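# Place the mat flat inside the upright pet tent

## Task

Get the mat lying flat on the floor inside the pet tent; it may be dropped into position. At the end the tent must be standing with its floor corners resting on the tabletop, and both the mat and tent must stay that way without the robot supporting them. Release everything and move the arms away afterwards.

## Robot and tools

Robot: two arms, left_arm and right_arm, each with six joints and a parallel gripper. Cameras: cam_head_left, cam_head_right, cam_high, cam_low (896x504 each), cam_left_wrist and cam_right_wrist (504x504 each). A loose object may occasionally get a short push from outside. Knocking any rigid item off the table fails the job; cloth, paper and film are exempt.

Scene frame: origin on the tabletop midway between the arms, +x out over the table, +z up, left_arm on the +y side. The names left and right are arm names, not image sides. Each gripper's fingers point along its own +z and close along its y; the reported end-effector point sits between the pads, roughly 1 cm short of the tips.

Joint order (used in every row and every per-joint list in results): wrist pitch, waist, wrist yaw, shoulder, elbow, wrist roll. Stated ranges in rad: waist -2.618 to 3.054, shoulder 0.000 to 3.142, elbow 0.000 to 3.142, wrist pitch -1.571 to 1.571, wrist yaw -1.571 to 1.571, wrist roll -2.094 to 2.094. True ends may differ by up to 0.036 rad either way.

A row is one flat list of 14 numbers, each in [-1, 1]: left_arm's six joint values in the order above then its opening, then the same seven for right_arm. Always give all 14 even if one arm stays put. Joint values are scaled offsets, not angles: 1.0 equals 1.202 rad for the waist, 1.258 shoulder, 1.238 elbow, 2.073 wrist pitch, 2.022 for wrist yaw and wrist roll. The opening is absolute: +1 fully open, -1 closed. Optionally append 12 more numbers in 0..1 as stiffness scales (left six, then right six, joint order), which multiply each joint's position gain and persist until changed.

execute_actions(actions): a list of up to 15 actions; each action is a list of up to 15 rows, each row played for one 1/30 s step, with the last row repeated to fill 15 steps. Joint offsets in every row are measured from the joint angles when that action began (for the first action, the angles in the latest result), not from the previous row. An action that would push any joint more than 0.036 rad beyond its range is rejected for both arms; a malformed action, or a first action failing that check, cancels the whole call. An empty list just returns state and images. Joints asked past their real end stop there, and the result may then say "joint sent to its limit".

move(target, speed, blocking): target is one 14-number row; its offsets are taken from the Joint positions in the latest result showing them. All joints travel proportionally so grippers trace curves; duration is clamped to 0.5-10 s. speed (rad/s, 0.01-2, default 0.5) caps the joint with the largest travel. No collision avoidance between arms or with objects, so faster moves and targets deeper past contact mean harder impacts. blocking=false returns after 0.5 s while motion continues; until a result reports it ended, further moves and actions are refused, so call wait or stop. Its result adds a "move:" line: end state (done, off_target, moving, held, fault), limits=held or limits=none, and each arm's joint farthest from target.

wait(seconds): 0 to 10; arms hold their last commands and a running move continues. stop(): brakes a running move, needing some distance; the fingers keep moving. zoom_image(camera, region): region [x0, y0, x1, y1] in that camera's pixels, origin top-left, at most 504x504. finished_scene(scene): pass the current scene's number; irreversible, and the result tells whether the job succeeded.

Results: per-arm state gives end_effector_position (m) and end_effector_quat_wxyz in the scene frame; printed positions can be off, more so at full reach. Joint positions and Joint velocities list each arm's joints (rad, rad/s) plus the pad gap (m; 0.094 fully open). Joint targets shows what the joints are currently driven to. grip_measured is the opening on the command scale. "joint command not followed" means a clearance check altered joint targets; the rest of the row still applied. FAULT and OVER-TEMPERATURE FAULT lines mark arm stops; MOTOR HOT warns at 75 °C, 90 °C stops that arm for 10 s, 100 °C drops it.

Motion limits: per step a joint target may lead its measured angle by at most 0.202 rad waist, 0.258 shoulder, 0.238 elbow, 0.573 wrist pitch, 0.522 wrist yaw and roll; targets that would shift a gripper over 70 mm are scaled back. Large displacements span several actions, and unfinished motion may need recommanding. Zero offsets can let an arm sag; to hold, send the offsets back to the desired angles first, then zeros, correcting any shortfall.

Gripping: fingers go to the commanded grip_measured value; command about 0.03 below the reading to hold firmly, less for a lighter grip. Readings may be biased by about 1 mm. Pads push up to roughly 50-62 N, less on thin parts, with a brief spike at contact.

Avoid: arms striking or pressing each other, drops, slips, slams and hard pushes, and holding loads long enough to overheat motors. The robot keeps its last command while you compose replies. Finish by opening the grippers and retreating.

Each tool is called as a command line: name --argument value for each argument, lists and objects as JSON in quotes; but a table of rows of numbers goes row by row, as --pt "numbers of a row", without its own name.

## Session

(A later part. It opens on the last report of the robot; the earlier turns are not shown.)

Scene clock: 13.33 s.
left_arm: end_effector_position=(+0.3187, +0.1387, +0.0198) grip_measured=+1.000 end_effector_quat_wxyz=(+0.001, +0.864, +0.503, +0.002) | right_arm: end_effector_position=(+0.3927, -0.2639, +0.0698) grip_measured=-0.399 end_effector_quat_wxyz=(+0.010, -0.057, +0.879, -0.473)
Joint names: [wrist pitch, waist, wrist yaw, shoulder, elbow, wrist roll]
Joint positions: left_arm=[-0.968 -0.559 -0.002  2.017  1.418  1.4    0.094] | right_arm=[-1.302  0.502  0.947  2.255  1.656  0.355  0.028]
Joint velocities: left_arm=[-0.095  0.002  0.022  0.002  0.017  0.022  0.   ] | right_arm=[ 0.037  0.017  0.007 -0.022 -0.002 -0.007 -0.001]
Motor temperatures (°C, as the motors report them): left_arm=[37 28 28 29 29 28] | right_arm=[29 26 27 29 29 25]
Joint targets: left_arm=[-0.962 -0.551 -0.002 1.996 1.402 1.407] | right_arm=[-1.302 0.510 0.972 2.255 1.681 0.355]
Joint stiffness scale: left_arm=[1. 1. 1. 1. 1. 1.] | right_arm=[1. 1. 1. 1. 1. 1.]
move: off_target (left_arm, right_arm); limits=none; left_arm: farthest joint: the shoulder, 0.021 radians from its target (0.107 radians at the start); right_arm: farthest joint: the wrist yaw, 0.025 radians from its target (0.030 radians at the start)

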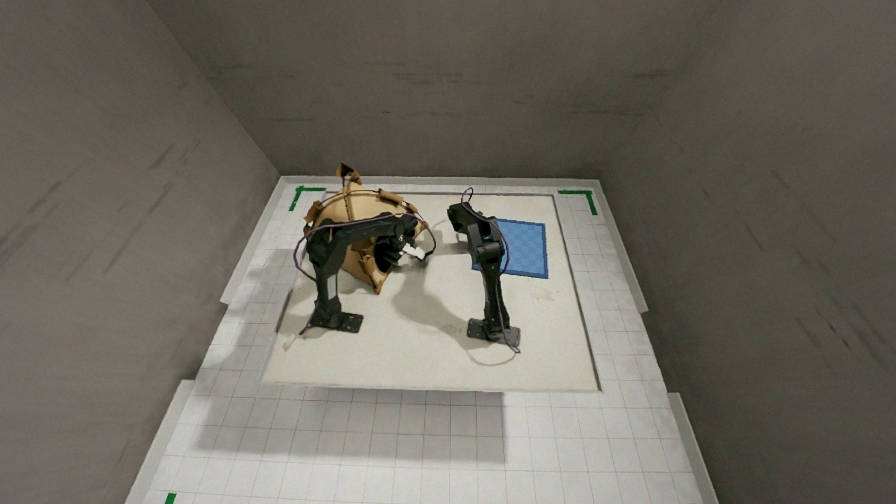

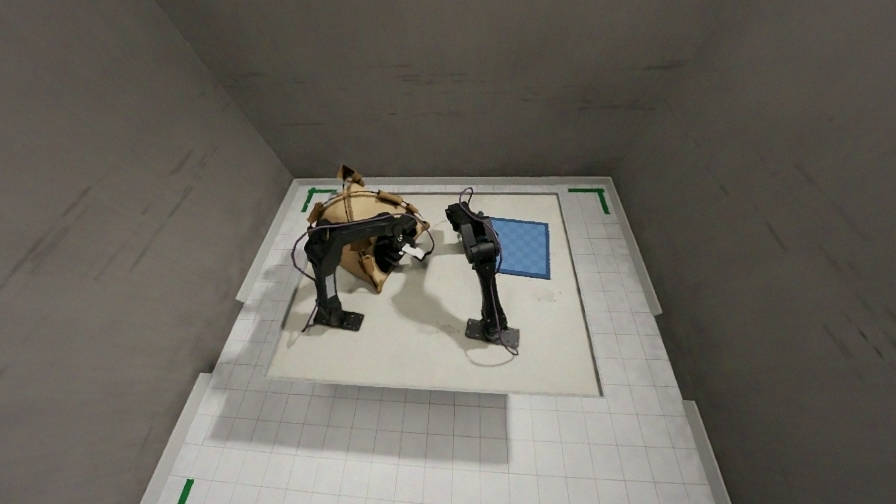

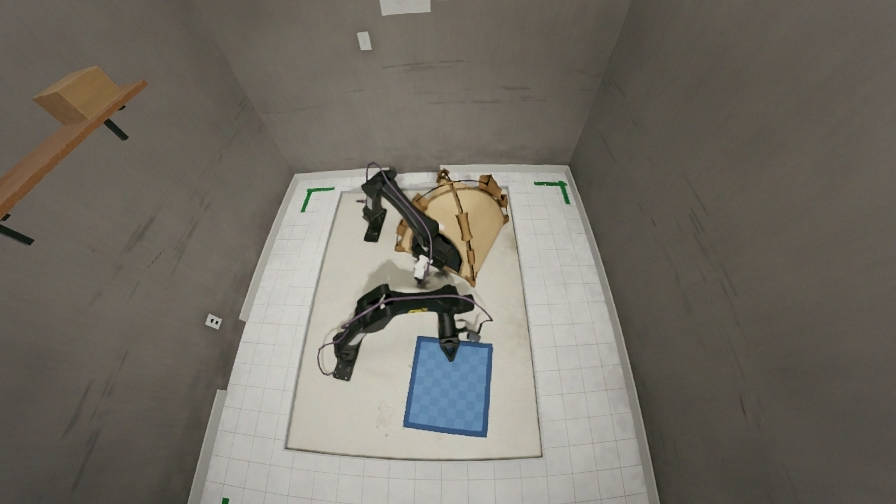

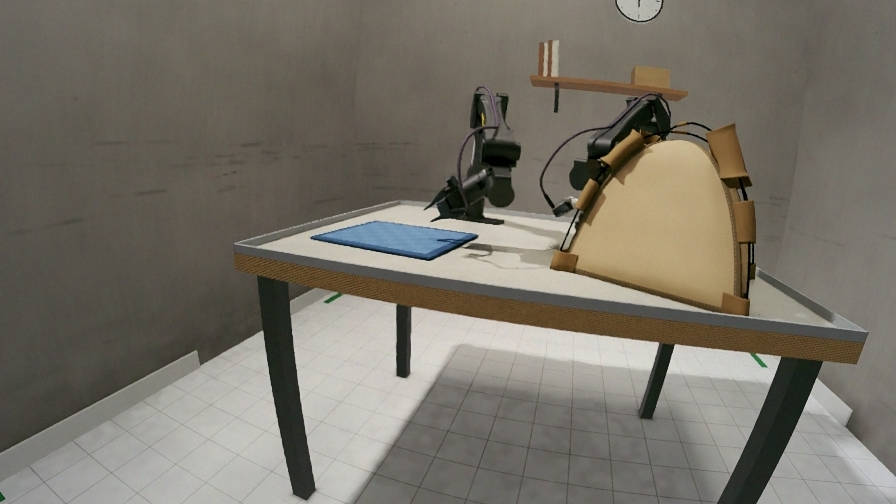

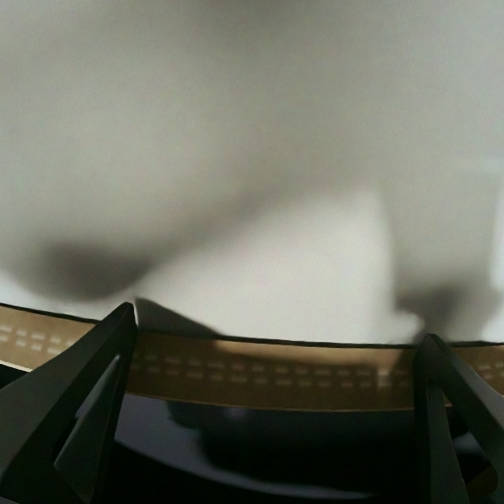

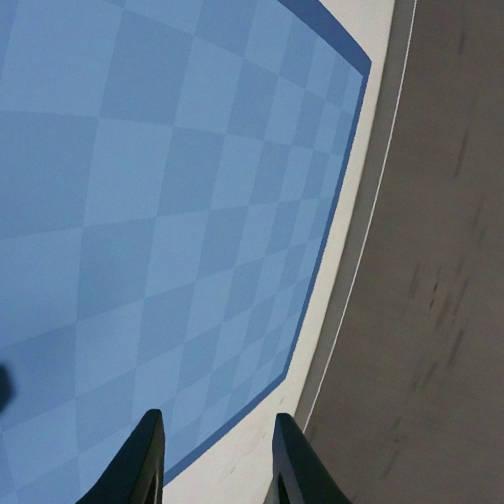

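move --target '[0.02,0.057,0,-0.06,-0.086,0.03,1, 0,0,0.015,0,0.02,0,-0.4]' --speed 0.12

move --target '[-0.1,-0.4,0,-0.25,-0.08,0,1, 0,0,0.015,0,0.02,0,-0.4]' --speed 0.5

Scene clock: 15.07 s.
left_arm: end_effector_position=(+0.3192, +0.1631, +0.0180) grip_measured=+1.000 end_effector_quat_wxyz=(+0.005, +0.865, +0.502, +0.003) | right_arm: end_effector_position=(+0.3931, -0.2643, +0.0705) grip_measured=-0.399 end_effector_quat_wxyz=(+0.011, -0.057, +0.878, -0.475)
Joint names: [wrist pitch, waist, wrist yaw, shoulder, elbow, wrist roll]
Joint positions: left_arm=[-0.928 -0.504 -0.001  1.961  1.33   1.456  0.094] | right_arm=[-1.302  0.502  0.952  2.255  1.656  0.355  0.028]
Joint velocities: left_arm=[ 0.007 -0.002  0.037 -0.002 -0.007  0.037  0.   ] | right_arm=[-0.066 -0.007 -0.007 -0.022 -0.012  0.066  0.   ]
Motor temperatures (°C, as the motors report them): left_arm=[37 28 28 29 29 28] | right_arm=[29 26 27 29 29 25]
Joint targets: left_arm=[-0.927 -0.490 -0.002 1.942 1.312 1.461] | right_arm=[-1.302 0.502 0.977 2.255 1.681 0.355]
Joint stiffness scale: left_arm=[1. 1. 1. 1. 1. 1.] | right_arm=[1. 1. 1. 1. 1. 1.]
move: off_target (right_arm); limits=none; left_arm: farthest joint: the shoulder, 0.020 radians from its target (0.076 radians at the start); right_arm: farthest joint: the wrist yaw, 0.026 radians from its target (0.031 radians at the start)

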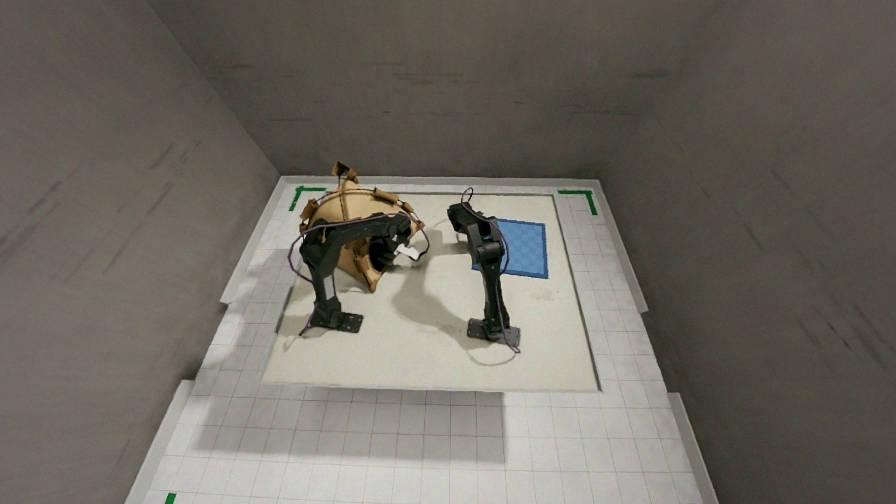

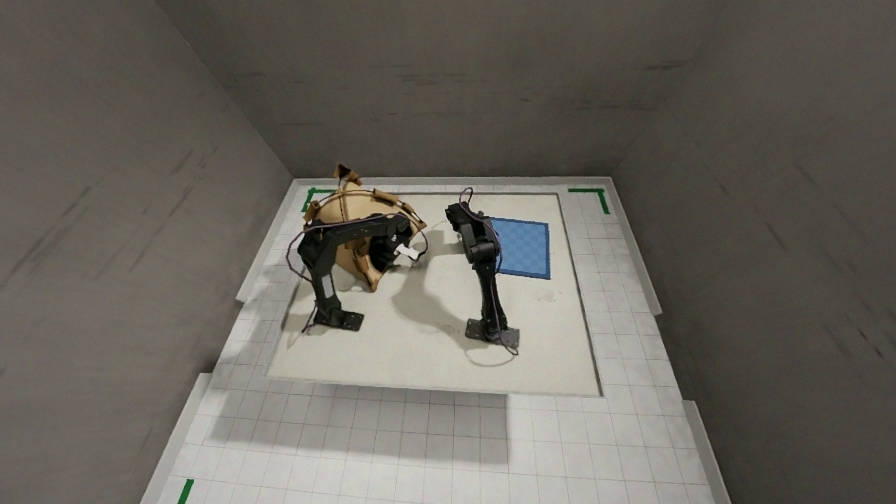

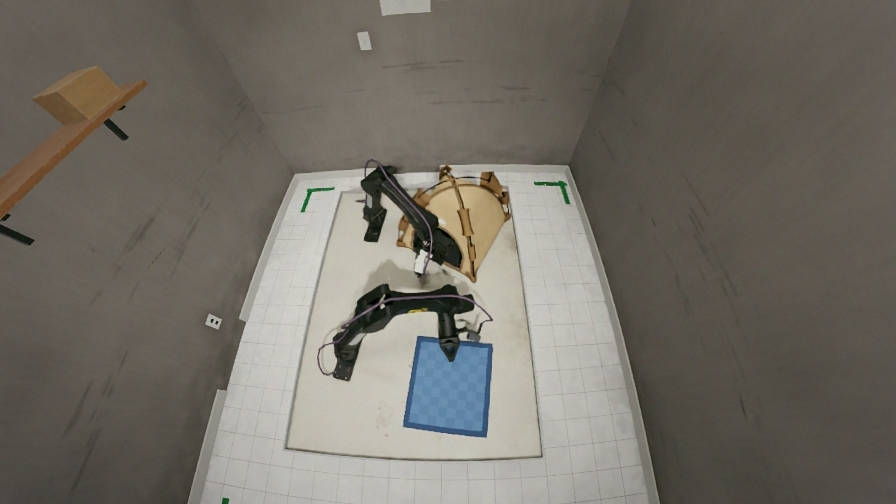

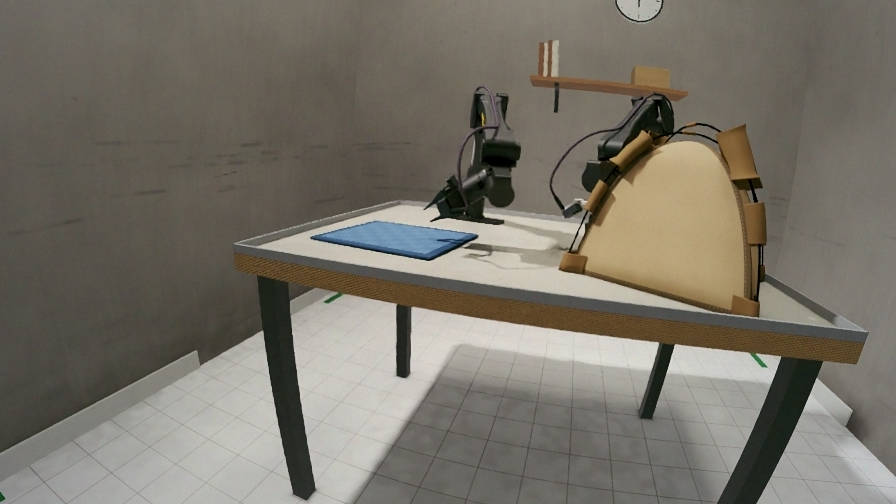

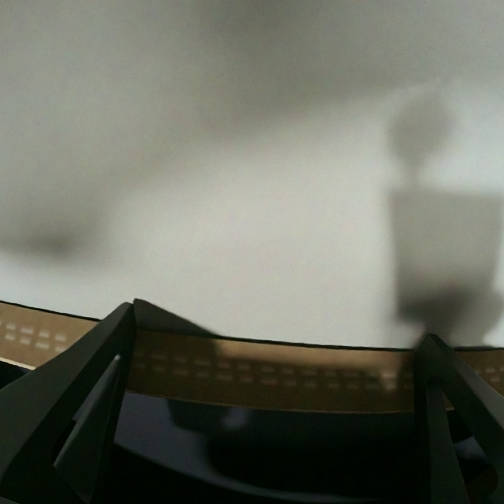

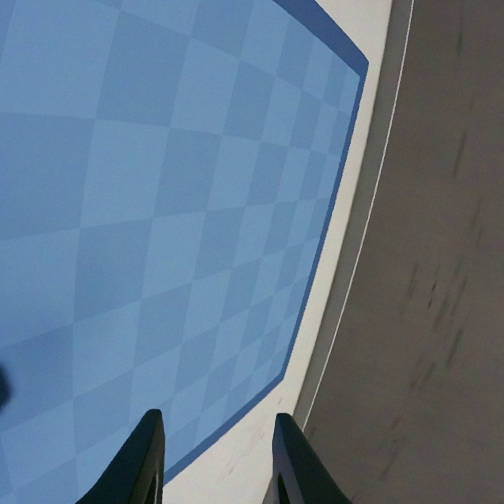

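Scene clock: 16.63 s.
left_arm: end_effector_position=(+0.1664, +0.1032, +0.0892) grip_measured=+1.000 end_effector_quat_wxyz=(+0.017, +0.959, +0.283, +0.005) | right_arm: end_effector_position=(+0.3935, -0.2647, +0.0712) grip_measured=-0.399 end_effector_quat_wxyz=(+0.012, -0.057, +0.877, -0.477)
Joint names: [wrist pitch, waist, wrist yaw, shoulder, elbow, wrist roll]
Joint positions: left_arm=[-1.12  -0.983 -0.004  1.664  1.248  1.456  0.094] | right_arm=[-1.302  0.502  0.957  2.255  1.656  0.355  0.028]
Joint velocities: left_arm=[-0.081 -0.012  0.022  0.002 -0.002 -0.066  0.   ] | right_arm=[-0.037 -0.002  0.037 -0.017 -0.017 -0.007 -0.   ]
Motor temperatures (°C, as the motors report them): left_arm=[37 28 28 29 29 28] | right_arm=[29 26 28 29 29 25]
Joint targets: left_arm=[-1.135 -0.985 -0.001 1.647 1.231 1.456] | right_arm=[-1.302 0.502 0.982 2.255 1.681 0.355]
Joint stiffness scale: left_arm=[1. 1. 1. 1. 1. 1.] | right_arm=[1. 1. 1. 1. 1. 1.]
move: off_target (right_arm); limits=none; left_arm: farthest joint: the shoulder, 0.017 radians from its target (0.315 radians at the start); right_arm: farthest joint: the wrist yaw, 0.025 radians from its target (0.031 radians at the start)

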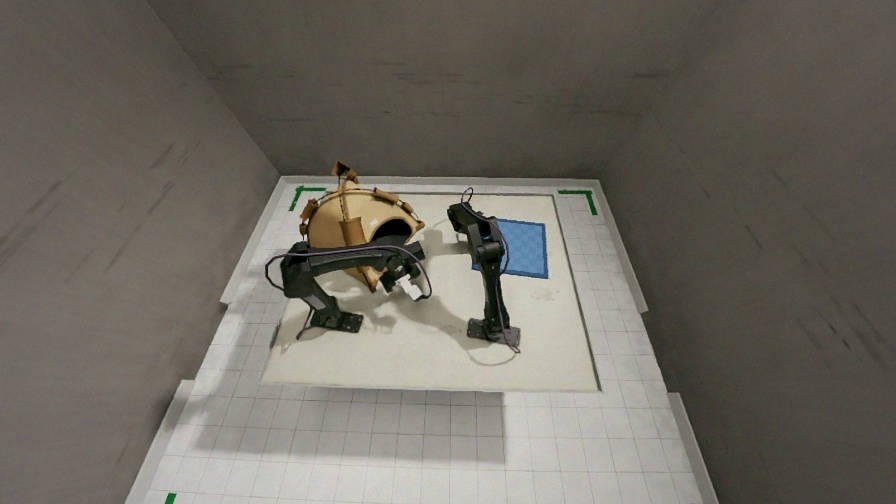

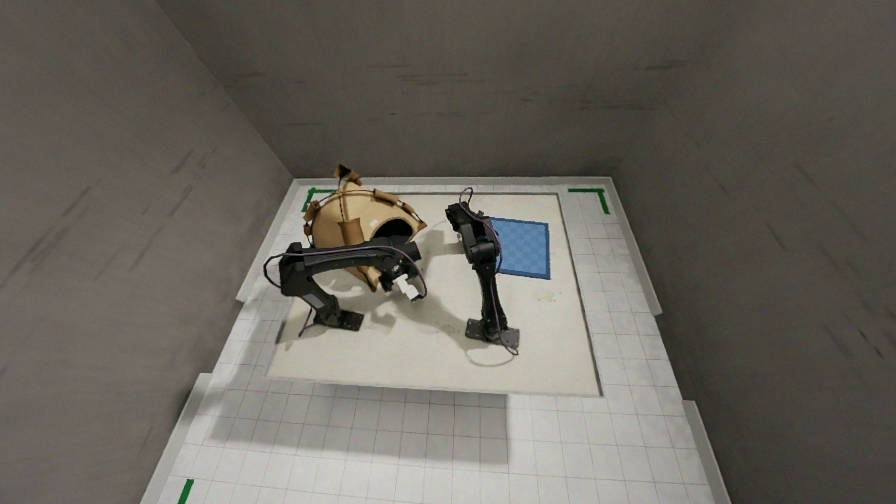

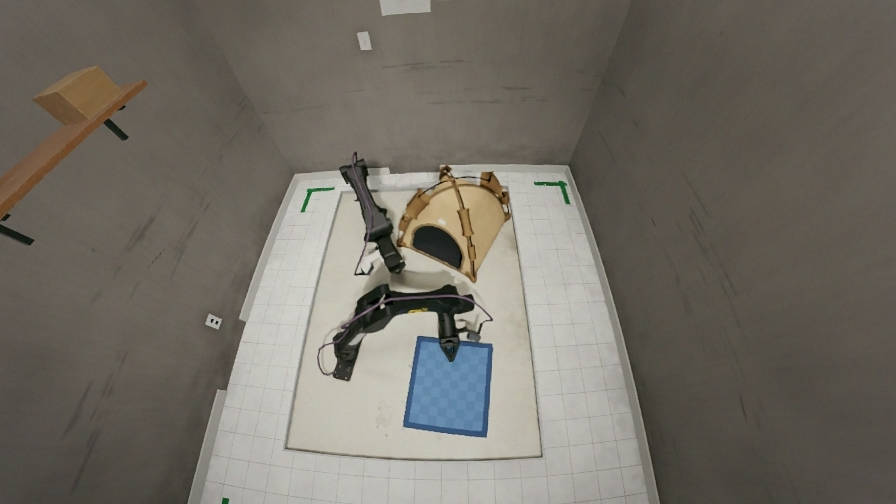

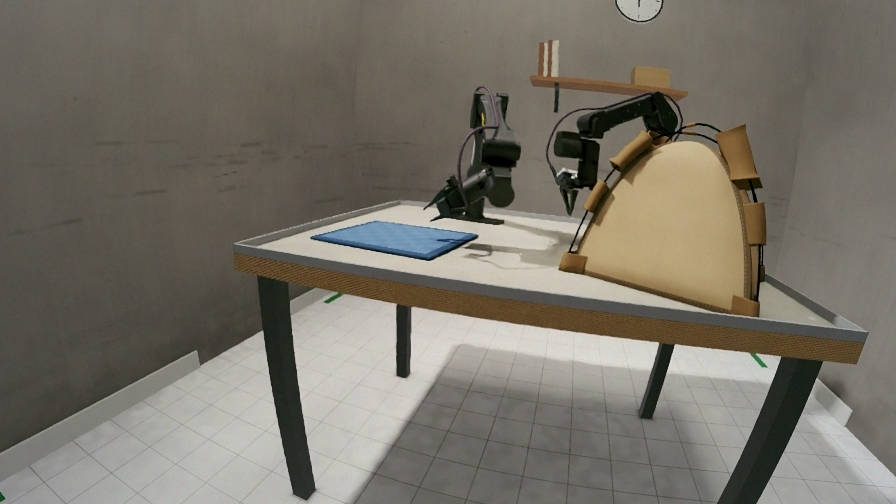

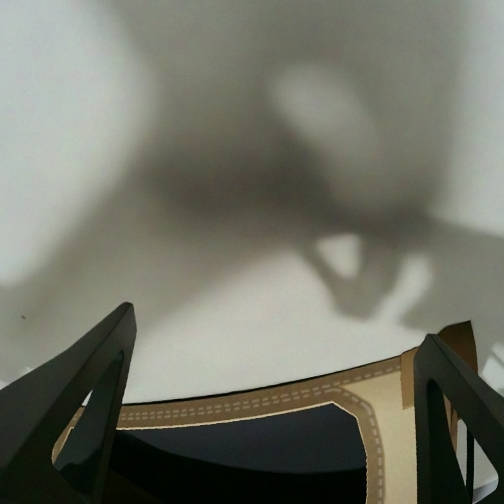

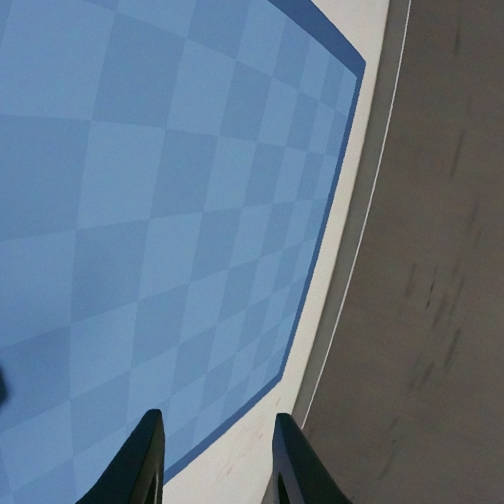

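move --target '[0,-0.45,0,-0.3,-0.25,0,-0.4, 0,0.25,0.012,0,0.02,0,-0.4]' --speed 0.5

move --target '[0,0,0,0,0,0,-0.4, 0.08,0,0.012,0.062,-0.07,0,-0.4]' --speed 0.15

Scene clock: 18.43 s.
left_arm: end_effector_position=(+0.0166, +0.1460, +0.0978) grip_measured=-0.397 end_effector_quat_wxyz=(+0.051, +0.998, +0.020, -0.001) | right_arm: end_effector_position=(+0.3830, -0.1476, +0.0710) grip_measured=-0.399 end_effector_quat_wxyz=(+0.082, -0.187, +0.859, -0.469)
Joint names: [wrist pitch, waist, wrist yaw, shoulder, elbow, wrist roll]
Joint positions: left_arm=[-1.114 -1.517 -0.007  1.308  0.954  1.456  0.028] | right_arm=[-1.302  0.801  0.956  2.255  1.656  0.355  0.028]
Joint velocities: left_arm=[-0.11  -0.012 -0.007 -0.012  0.007  0.037  0.   ] | right_arm=[ 0.022 -0.017  0.007 -0.007 -0.002  0.022 -0.001]
Motor temperatures (°C, as the motors report them): left_arm=[37 28 28 29 29 28] | right_arm=[29 26 28 30 29 25]
Joint targets: left_arm=[-1.120 -1.524 -0.004 1.286 0.939 1.456] | right_arm=[-1.302 0.803 0.981 2.255 1.681 0.355]
Joint stiffness scale: left_arm=[1. 1. 1. 1. 1. 1.] | right_arm=[1. 1. 1. 1. 1. 1.]
move: off_target (left_arm, right_arm); limits=none; left_arm: farthest joint: the shoulder, 0.022 radians from its target (0.377 radians at the start); right_arm: farthest joint: the wrist yaw, 0.026 radians from its target (0.024 radians at the start)

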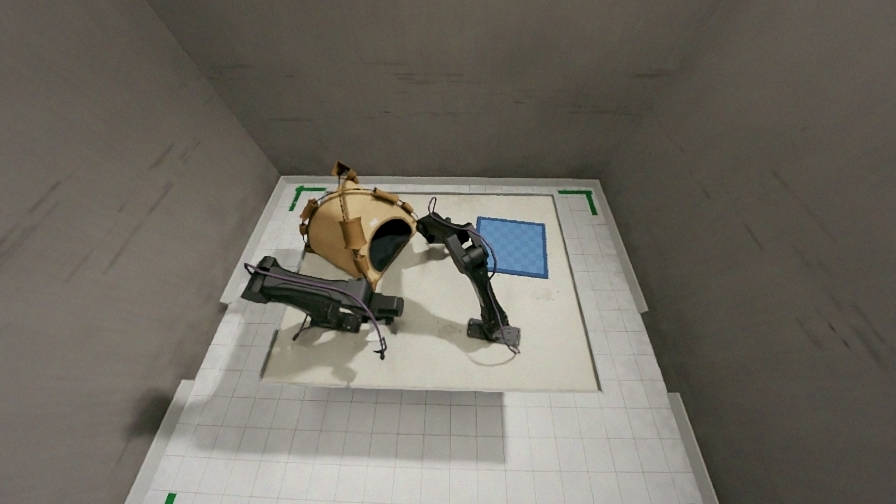

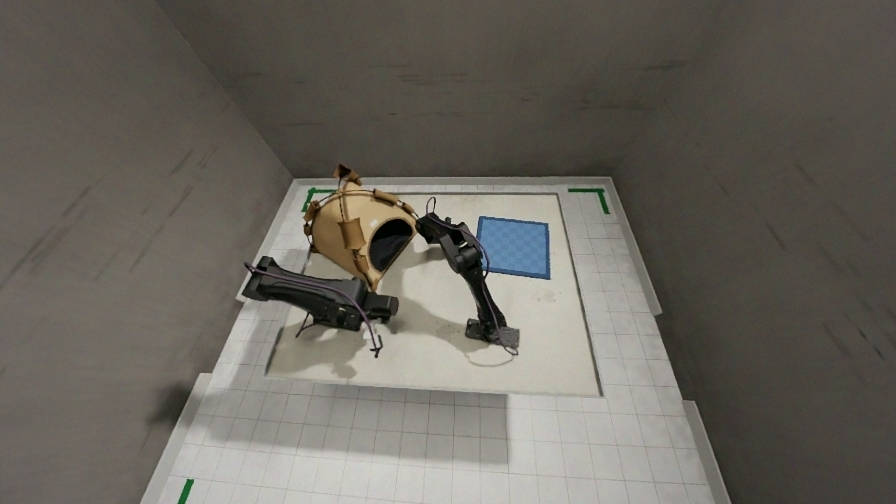

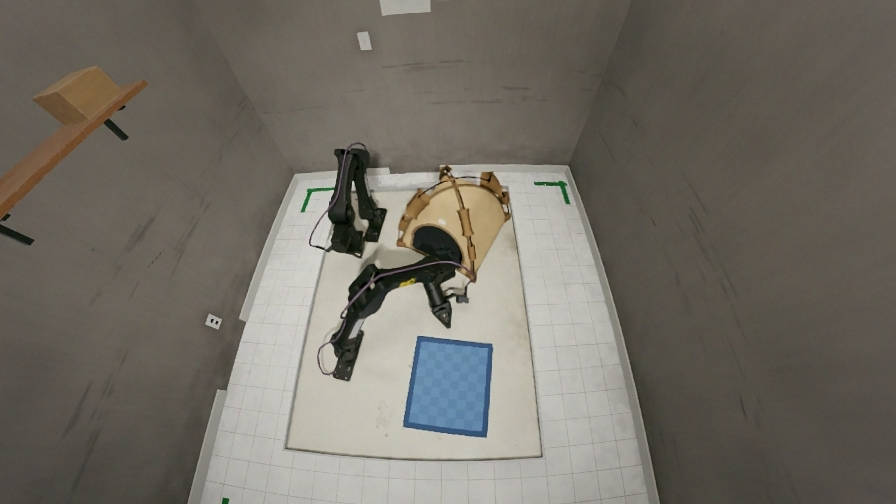

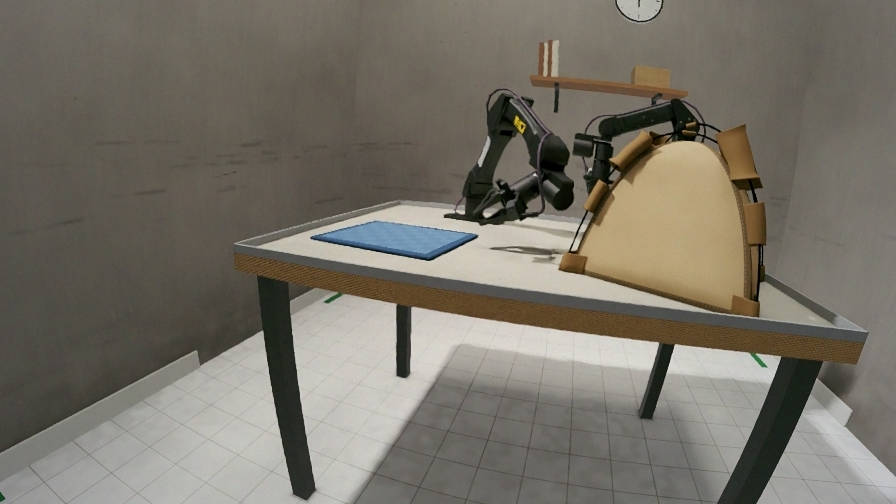

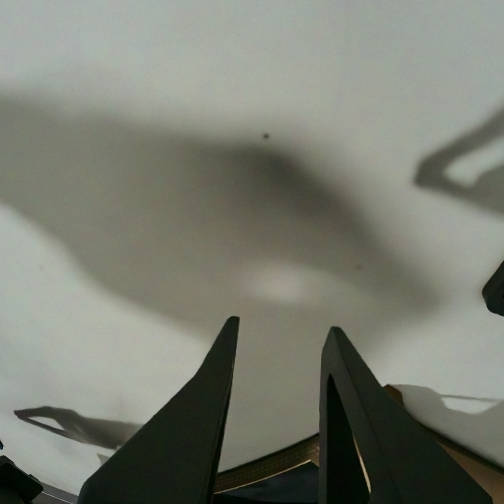

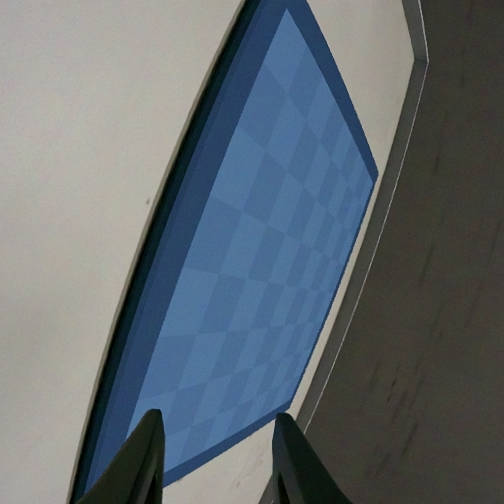

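Scene clock: 20.13 s.
left_arm: end_effector_position=(+0.0166, +0.1460, +0.0978) grip_measured=-0.397 end_effector_quat_wxyz=(+0.051, +0.998, +0.020, -0.001) | right_arm: end_effector_position=(+0.3816, -0.1485, +0.0212) grip_measured=-0.399 end_effector_quat_wxyz=(+0.080, -0.189, +0.859, -0.470)
Joint names: [wrist pitch, waist, wrist yaw, shoulder, elbow, wrist roll]
Joint positions: left_arm=[-1.114 -1.517 -0.007  1.308  0.954  1.456  0.028] | right_arm=[-1.151  0.801  0.955  2.336  1.58   0.355  0.028]
Joint velocities: left_arm=[-0.081 -0.007 -0.007 -0.022 -0.002 -0.037 -0.001] | right_arm=[ 0.095 -0.007 -0.037 -0.012 -0.002  0.037 -0.   ]
Motor temperatures (°C, as the motors report them): left_arm=[37 28 28 29 29 28] | right_arm=[29 26 28 30 28 25]
Joint targets: left_arm=[-1.114 -1.517 -0.007 1.308 0.954 1.456] | right_arm=[-1.136 0.801 0.980 2.333 1.570 0.355]
Joint stiffness scale: left_arm=[1. 1. 1. 1. 1. 1.] | right_arm=[1. 1. 1. 1. 1. 1.]
move: off_target (right_arm); limits=none; left_arm: farthest joint: the waist, 0.000 radians from its target (0.000 radians at the start); right_arm: farthest joint: the wrist yaw, 0.025 radians from its target (0.025 radians at the start)

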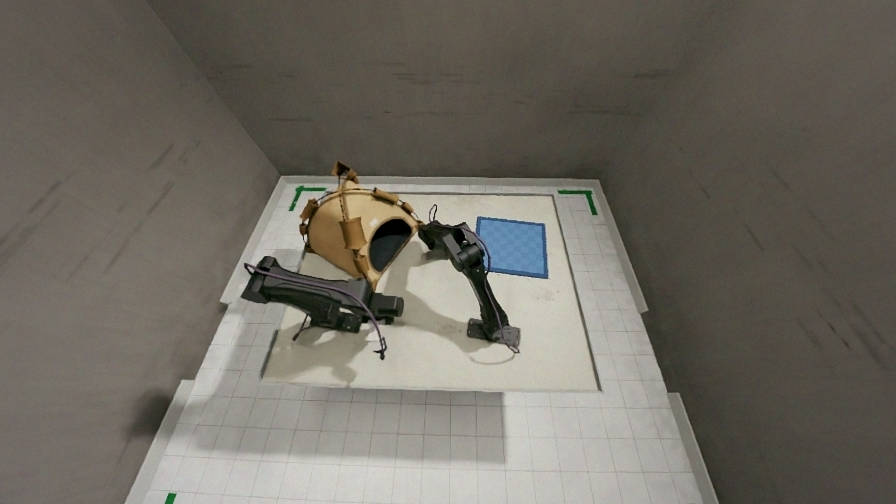

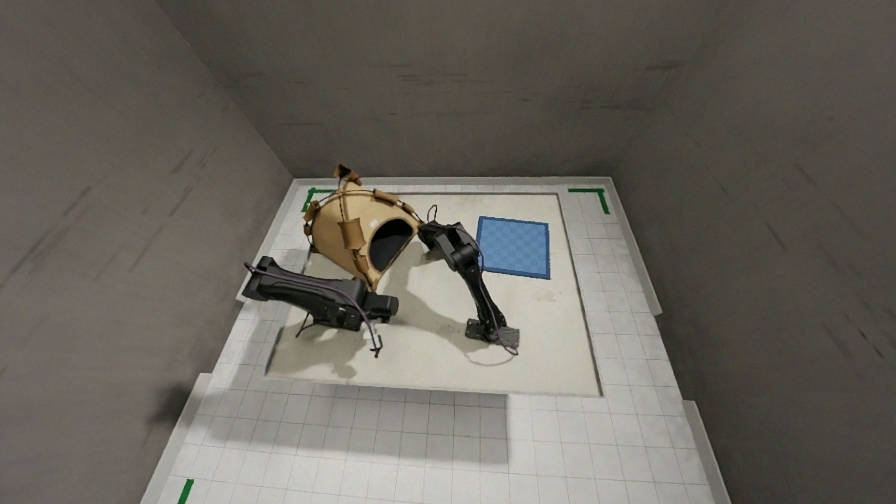

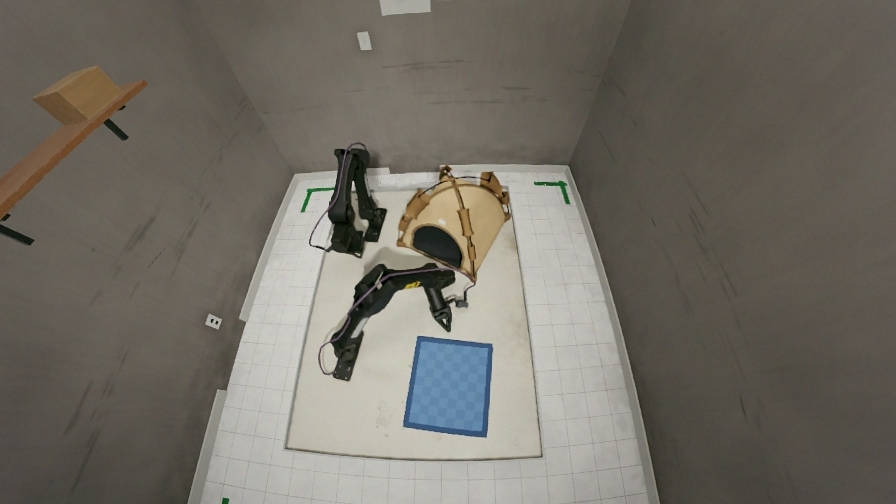

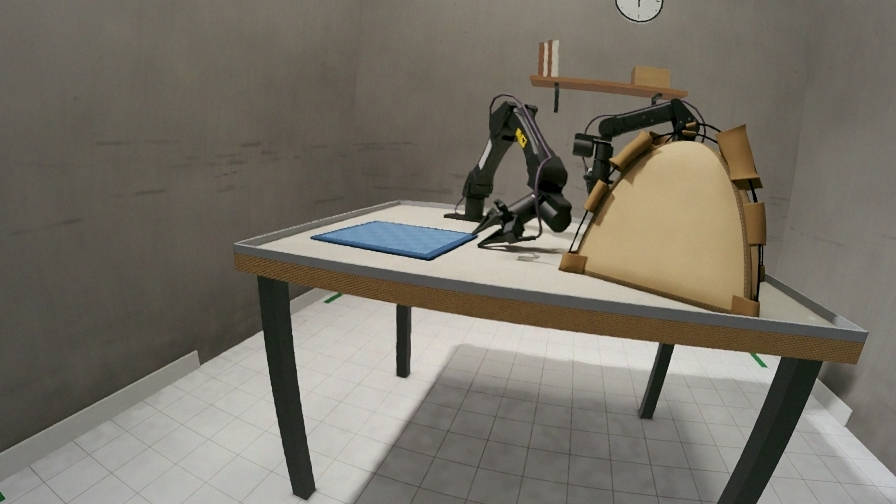

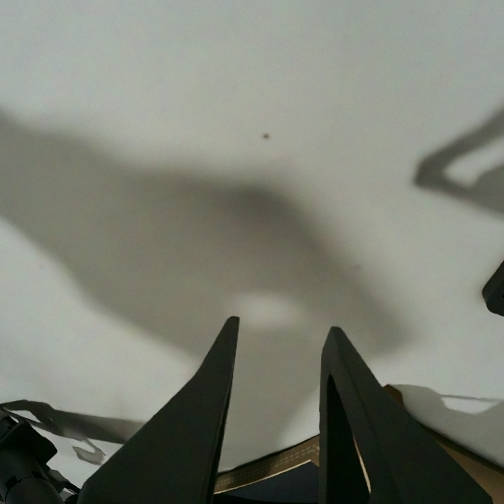

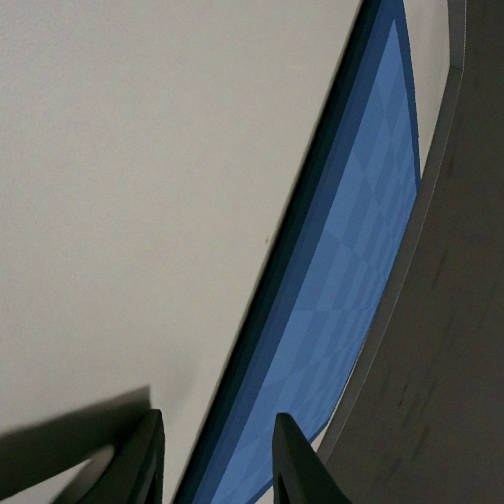

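Sweep with yaw relaxed so the tip rests on the table.

move --target '[0,0,0,0,0,0,-0.4, 0,-0.27,0,0.005,0,0,-0.4]' --speed 0.15

Scene clock: 22.90 s.
left_arm: end_effector_position=(+0.0166, +0.1460, +0.0978) grip_measured=-0.397 end_effector_quat_wxyz=(+0.051, +0.998, +0.020, -0.001) | right_arm: end_effector_position=(+0.3906, -0.2719, +0.0201) grip_measured=-0.399 end_effector_quat_wxyz=(+0.003, -0.050, +0.879, -0.474)
Joint names: [wrist pitch, waist, wrist yaw, shoulder, elbow, wrist roll]
Joint positions: left_arm=[-1.114 -1.517 -0.007  1.308  0.954  1.456  0.028] | right_arm=[-1.15   0.483  0.947  2.336  1.58   0.355  0.028]
Joint velocities: left_arm=[ 0.037  0.007 -0.007  0.007 -0.017 -0.066 -0.002] | right_arm=[-0.007  0.007  0.037  0.002  0.002 -0.037 -0.   ]
Motor temperatures (°C, as the motors report them): left_arm=[37 28 28 29 29 28] | right_arm=[29 26 28 30 28 25]
Joint targets: left_arm=[-1.114 -1.517 -0.007 1.308 0.954 1.456] | right_arm=[-1.151 0.477 0.955 2.343 1.580 0.355]
Joint stiffness scale: left_arm=[1. 1. 1. 1. 1. 1.] | right_arm=[1. 1. 1. 1. 1. 1.]
move: done; limits=none; left_arm: farthest joint: the waist, 0.000 radians from its target (0.000 radians at the start); right_arm: farthest joint: the wrist yaw, 0.008 radians from its target (0.000 radians at the start)

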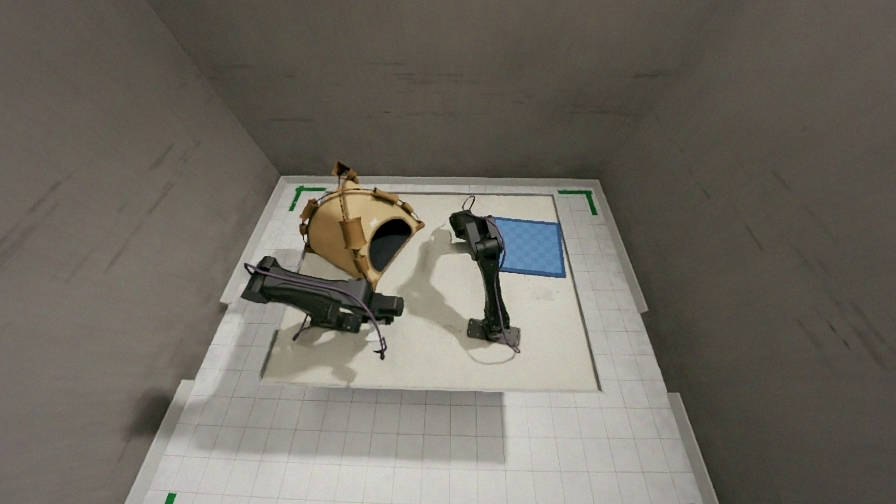

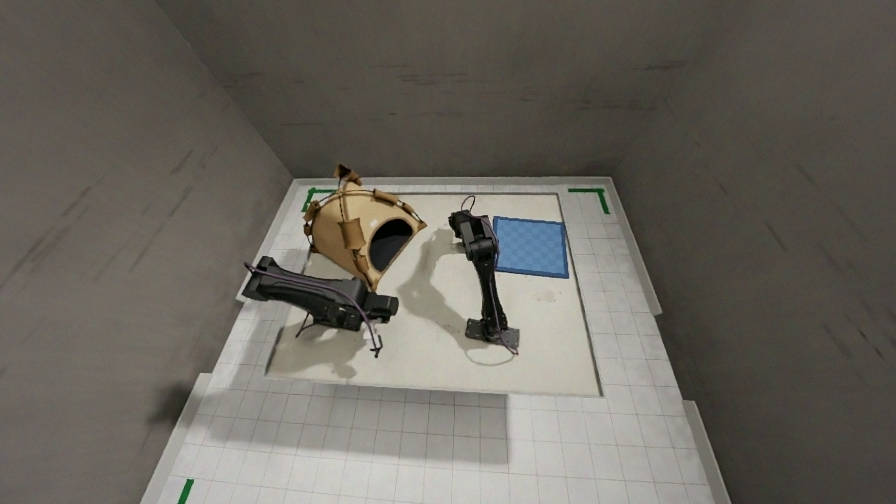

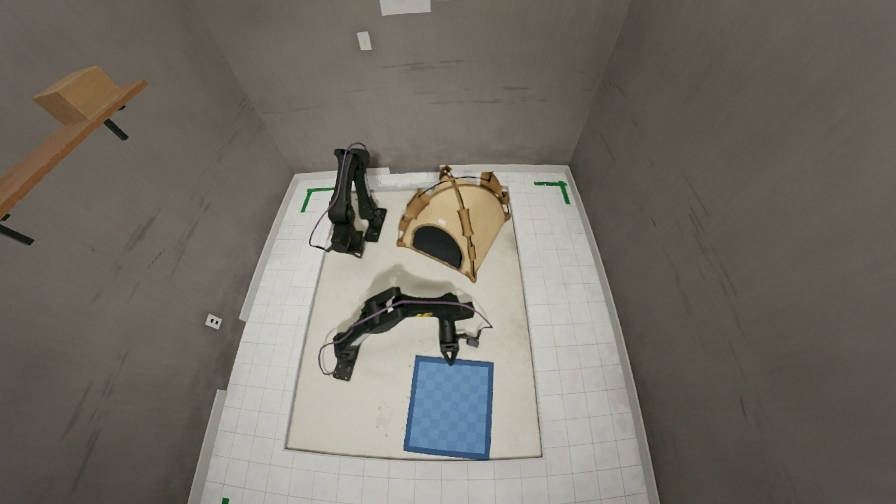

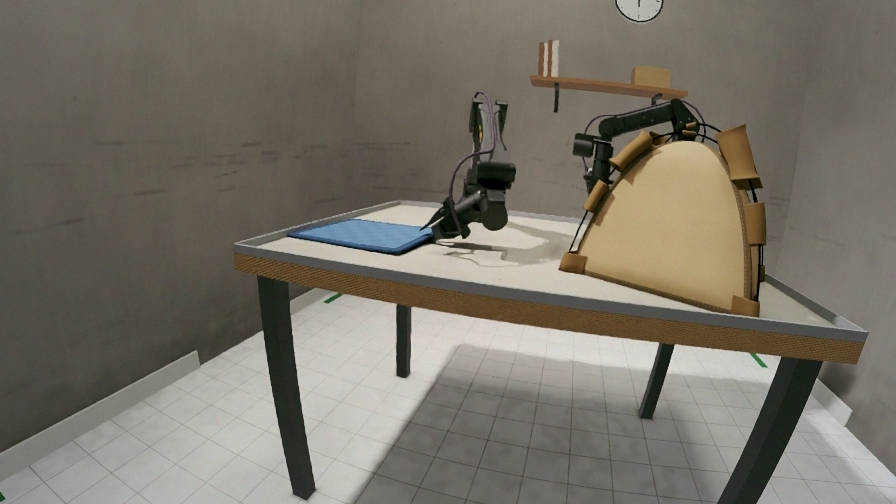

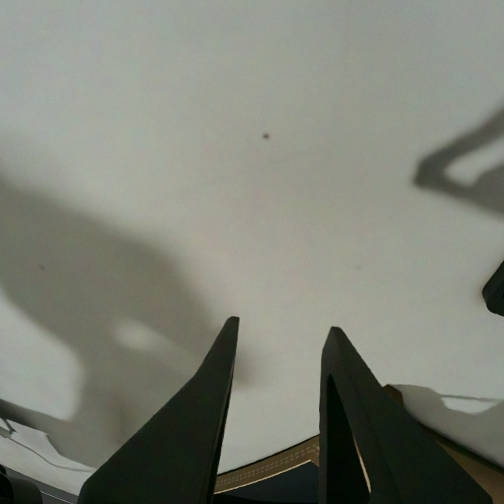

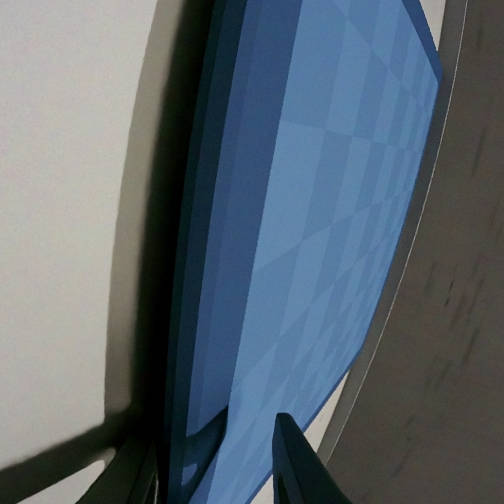

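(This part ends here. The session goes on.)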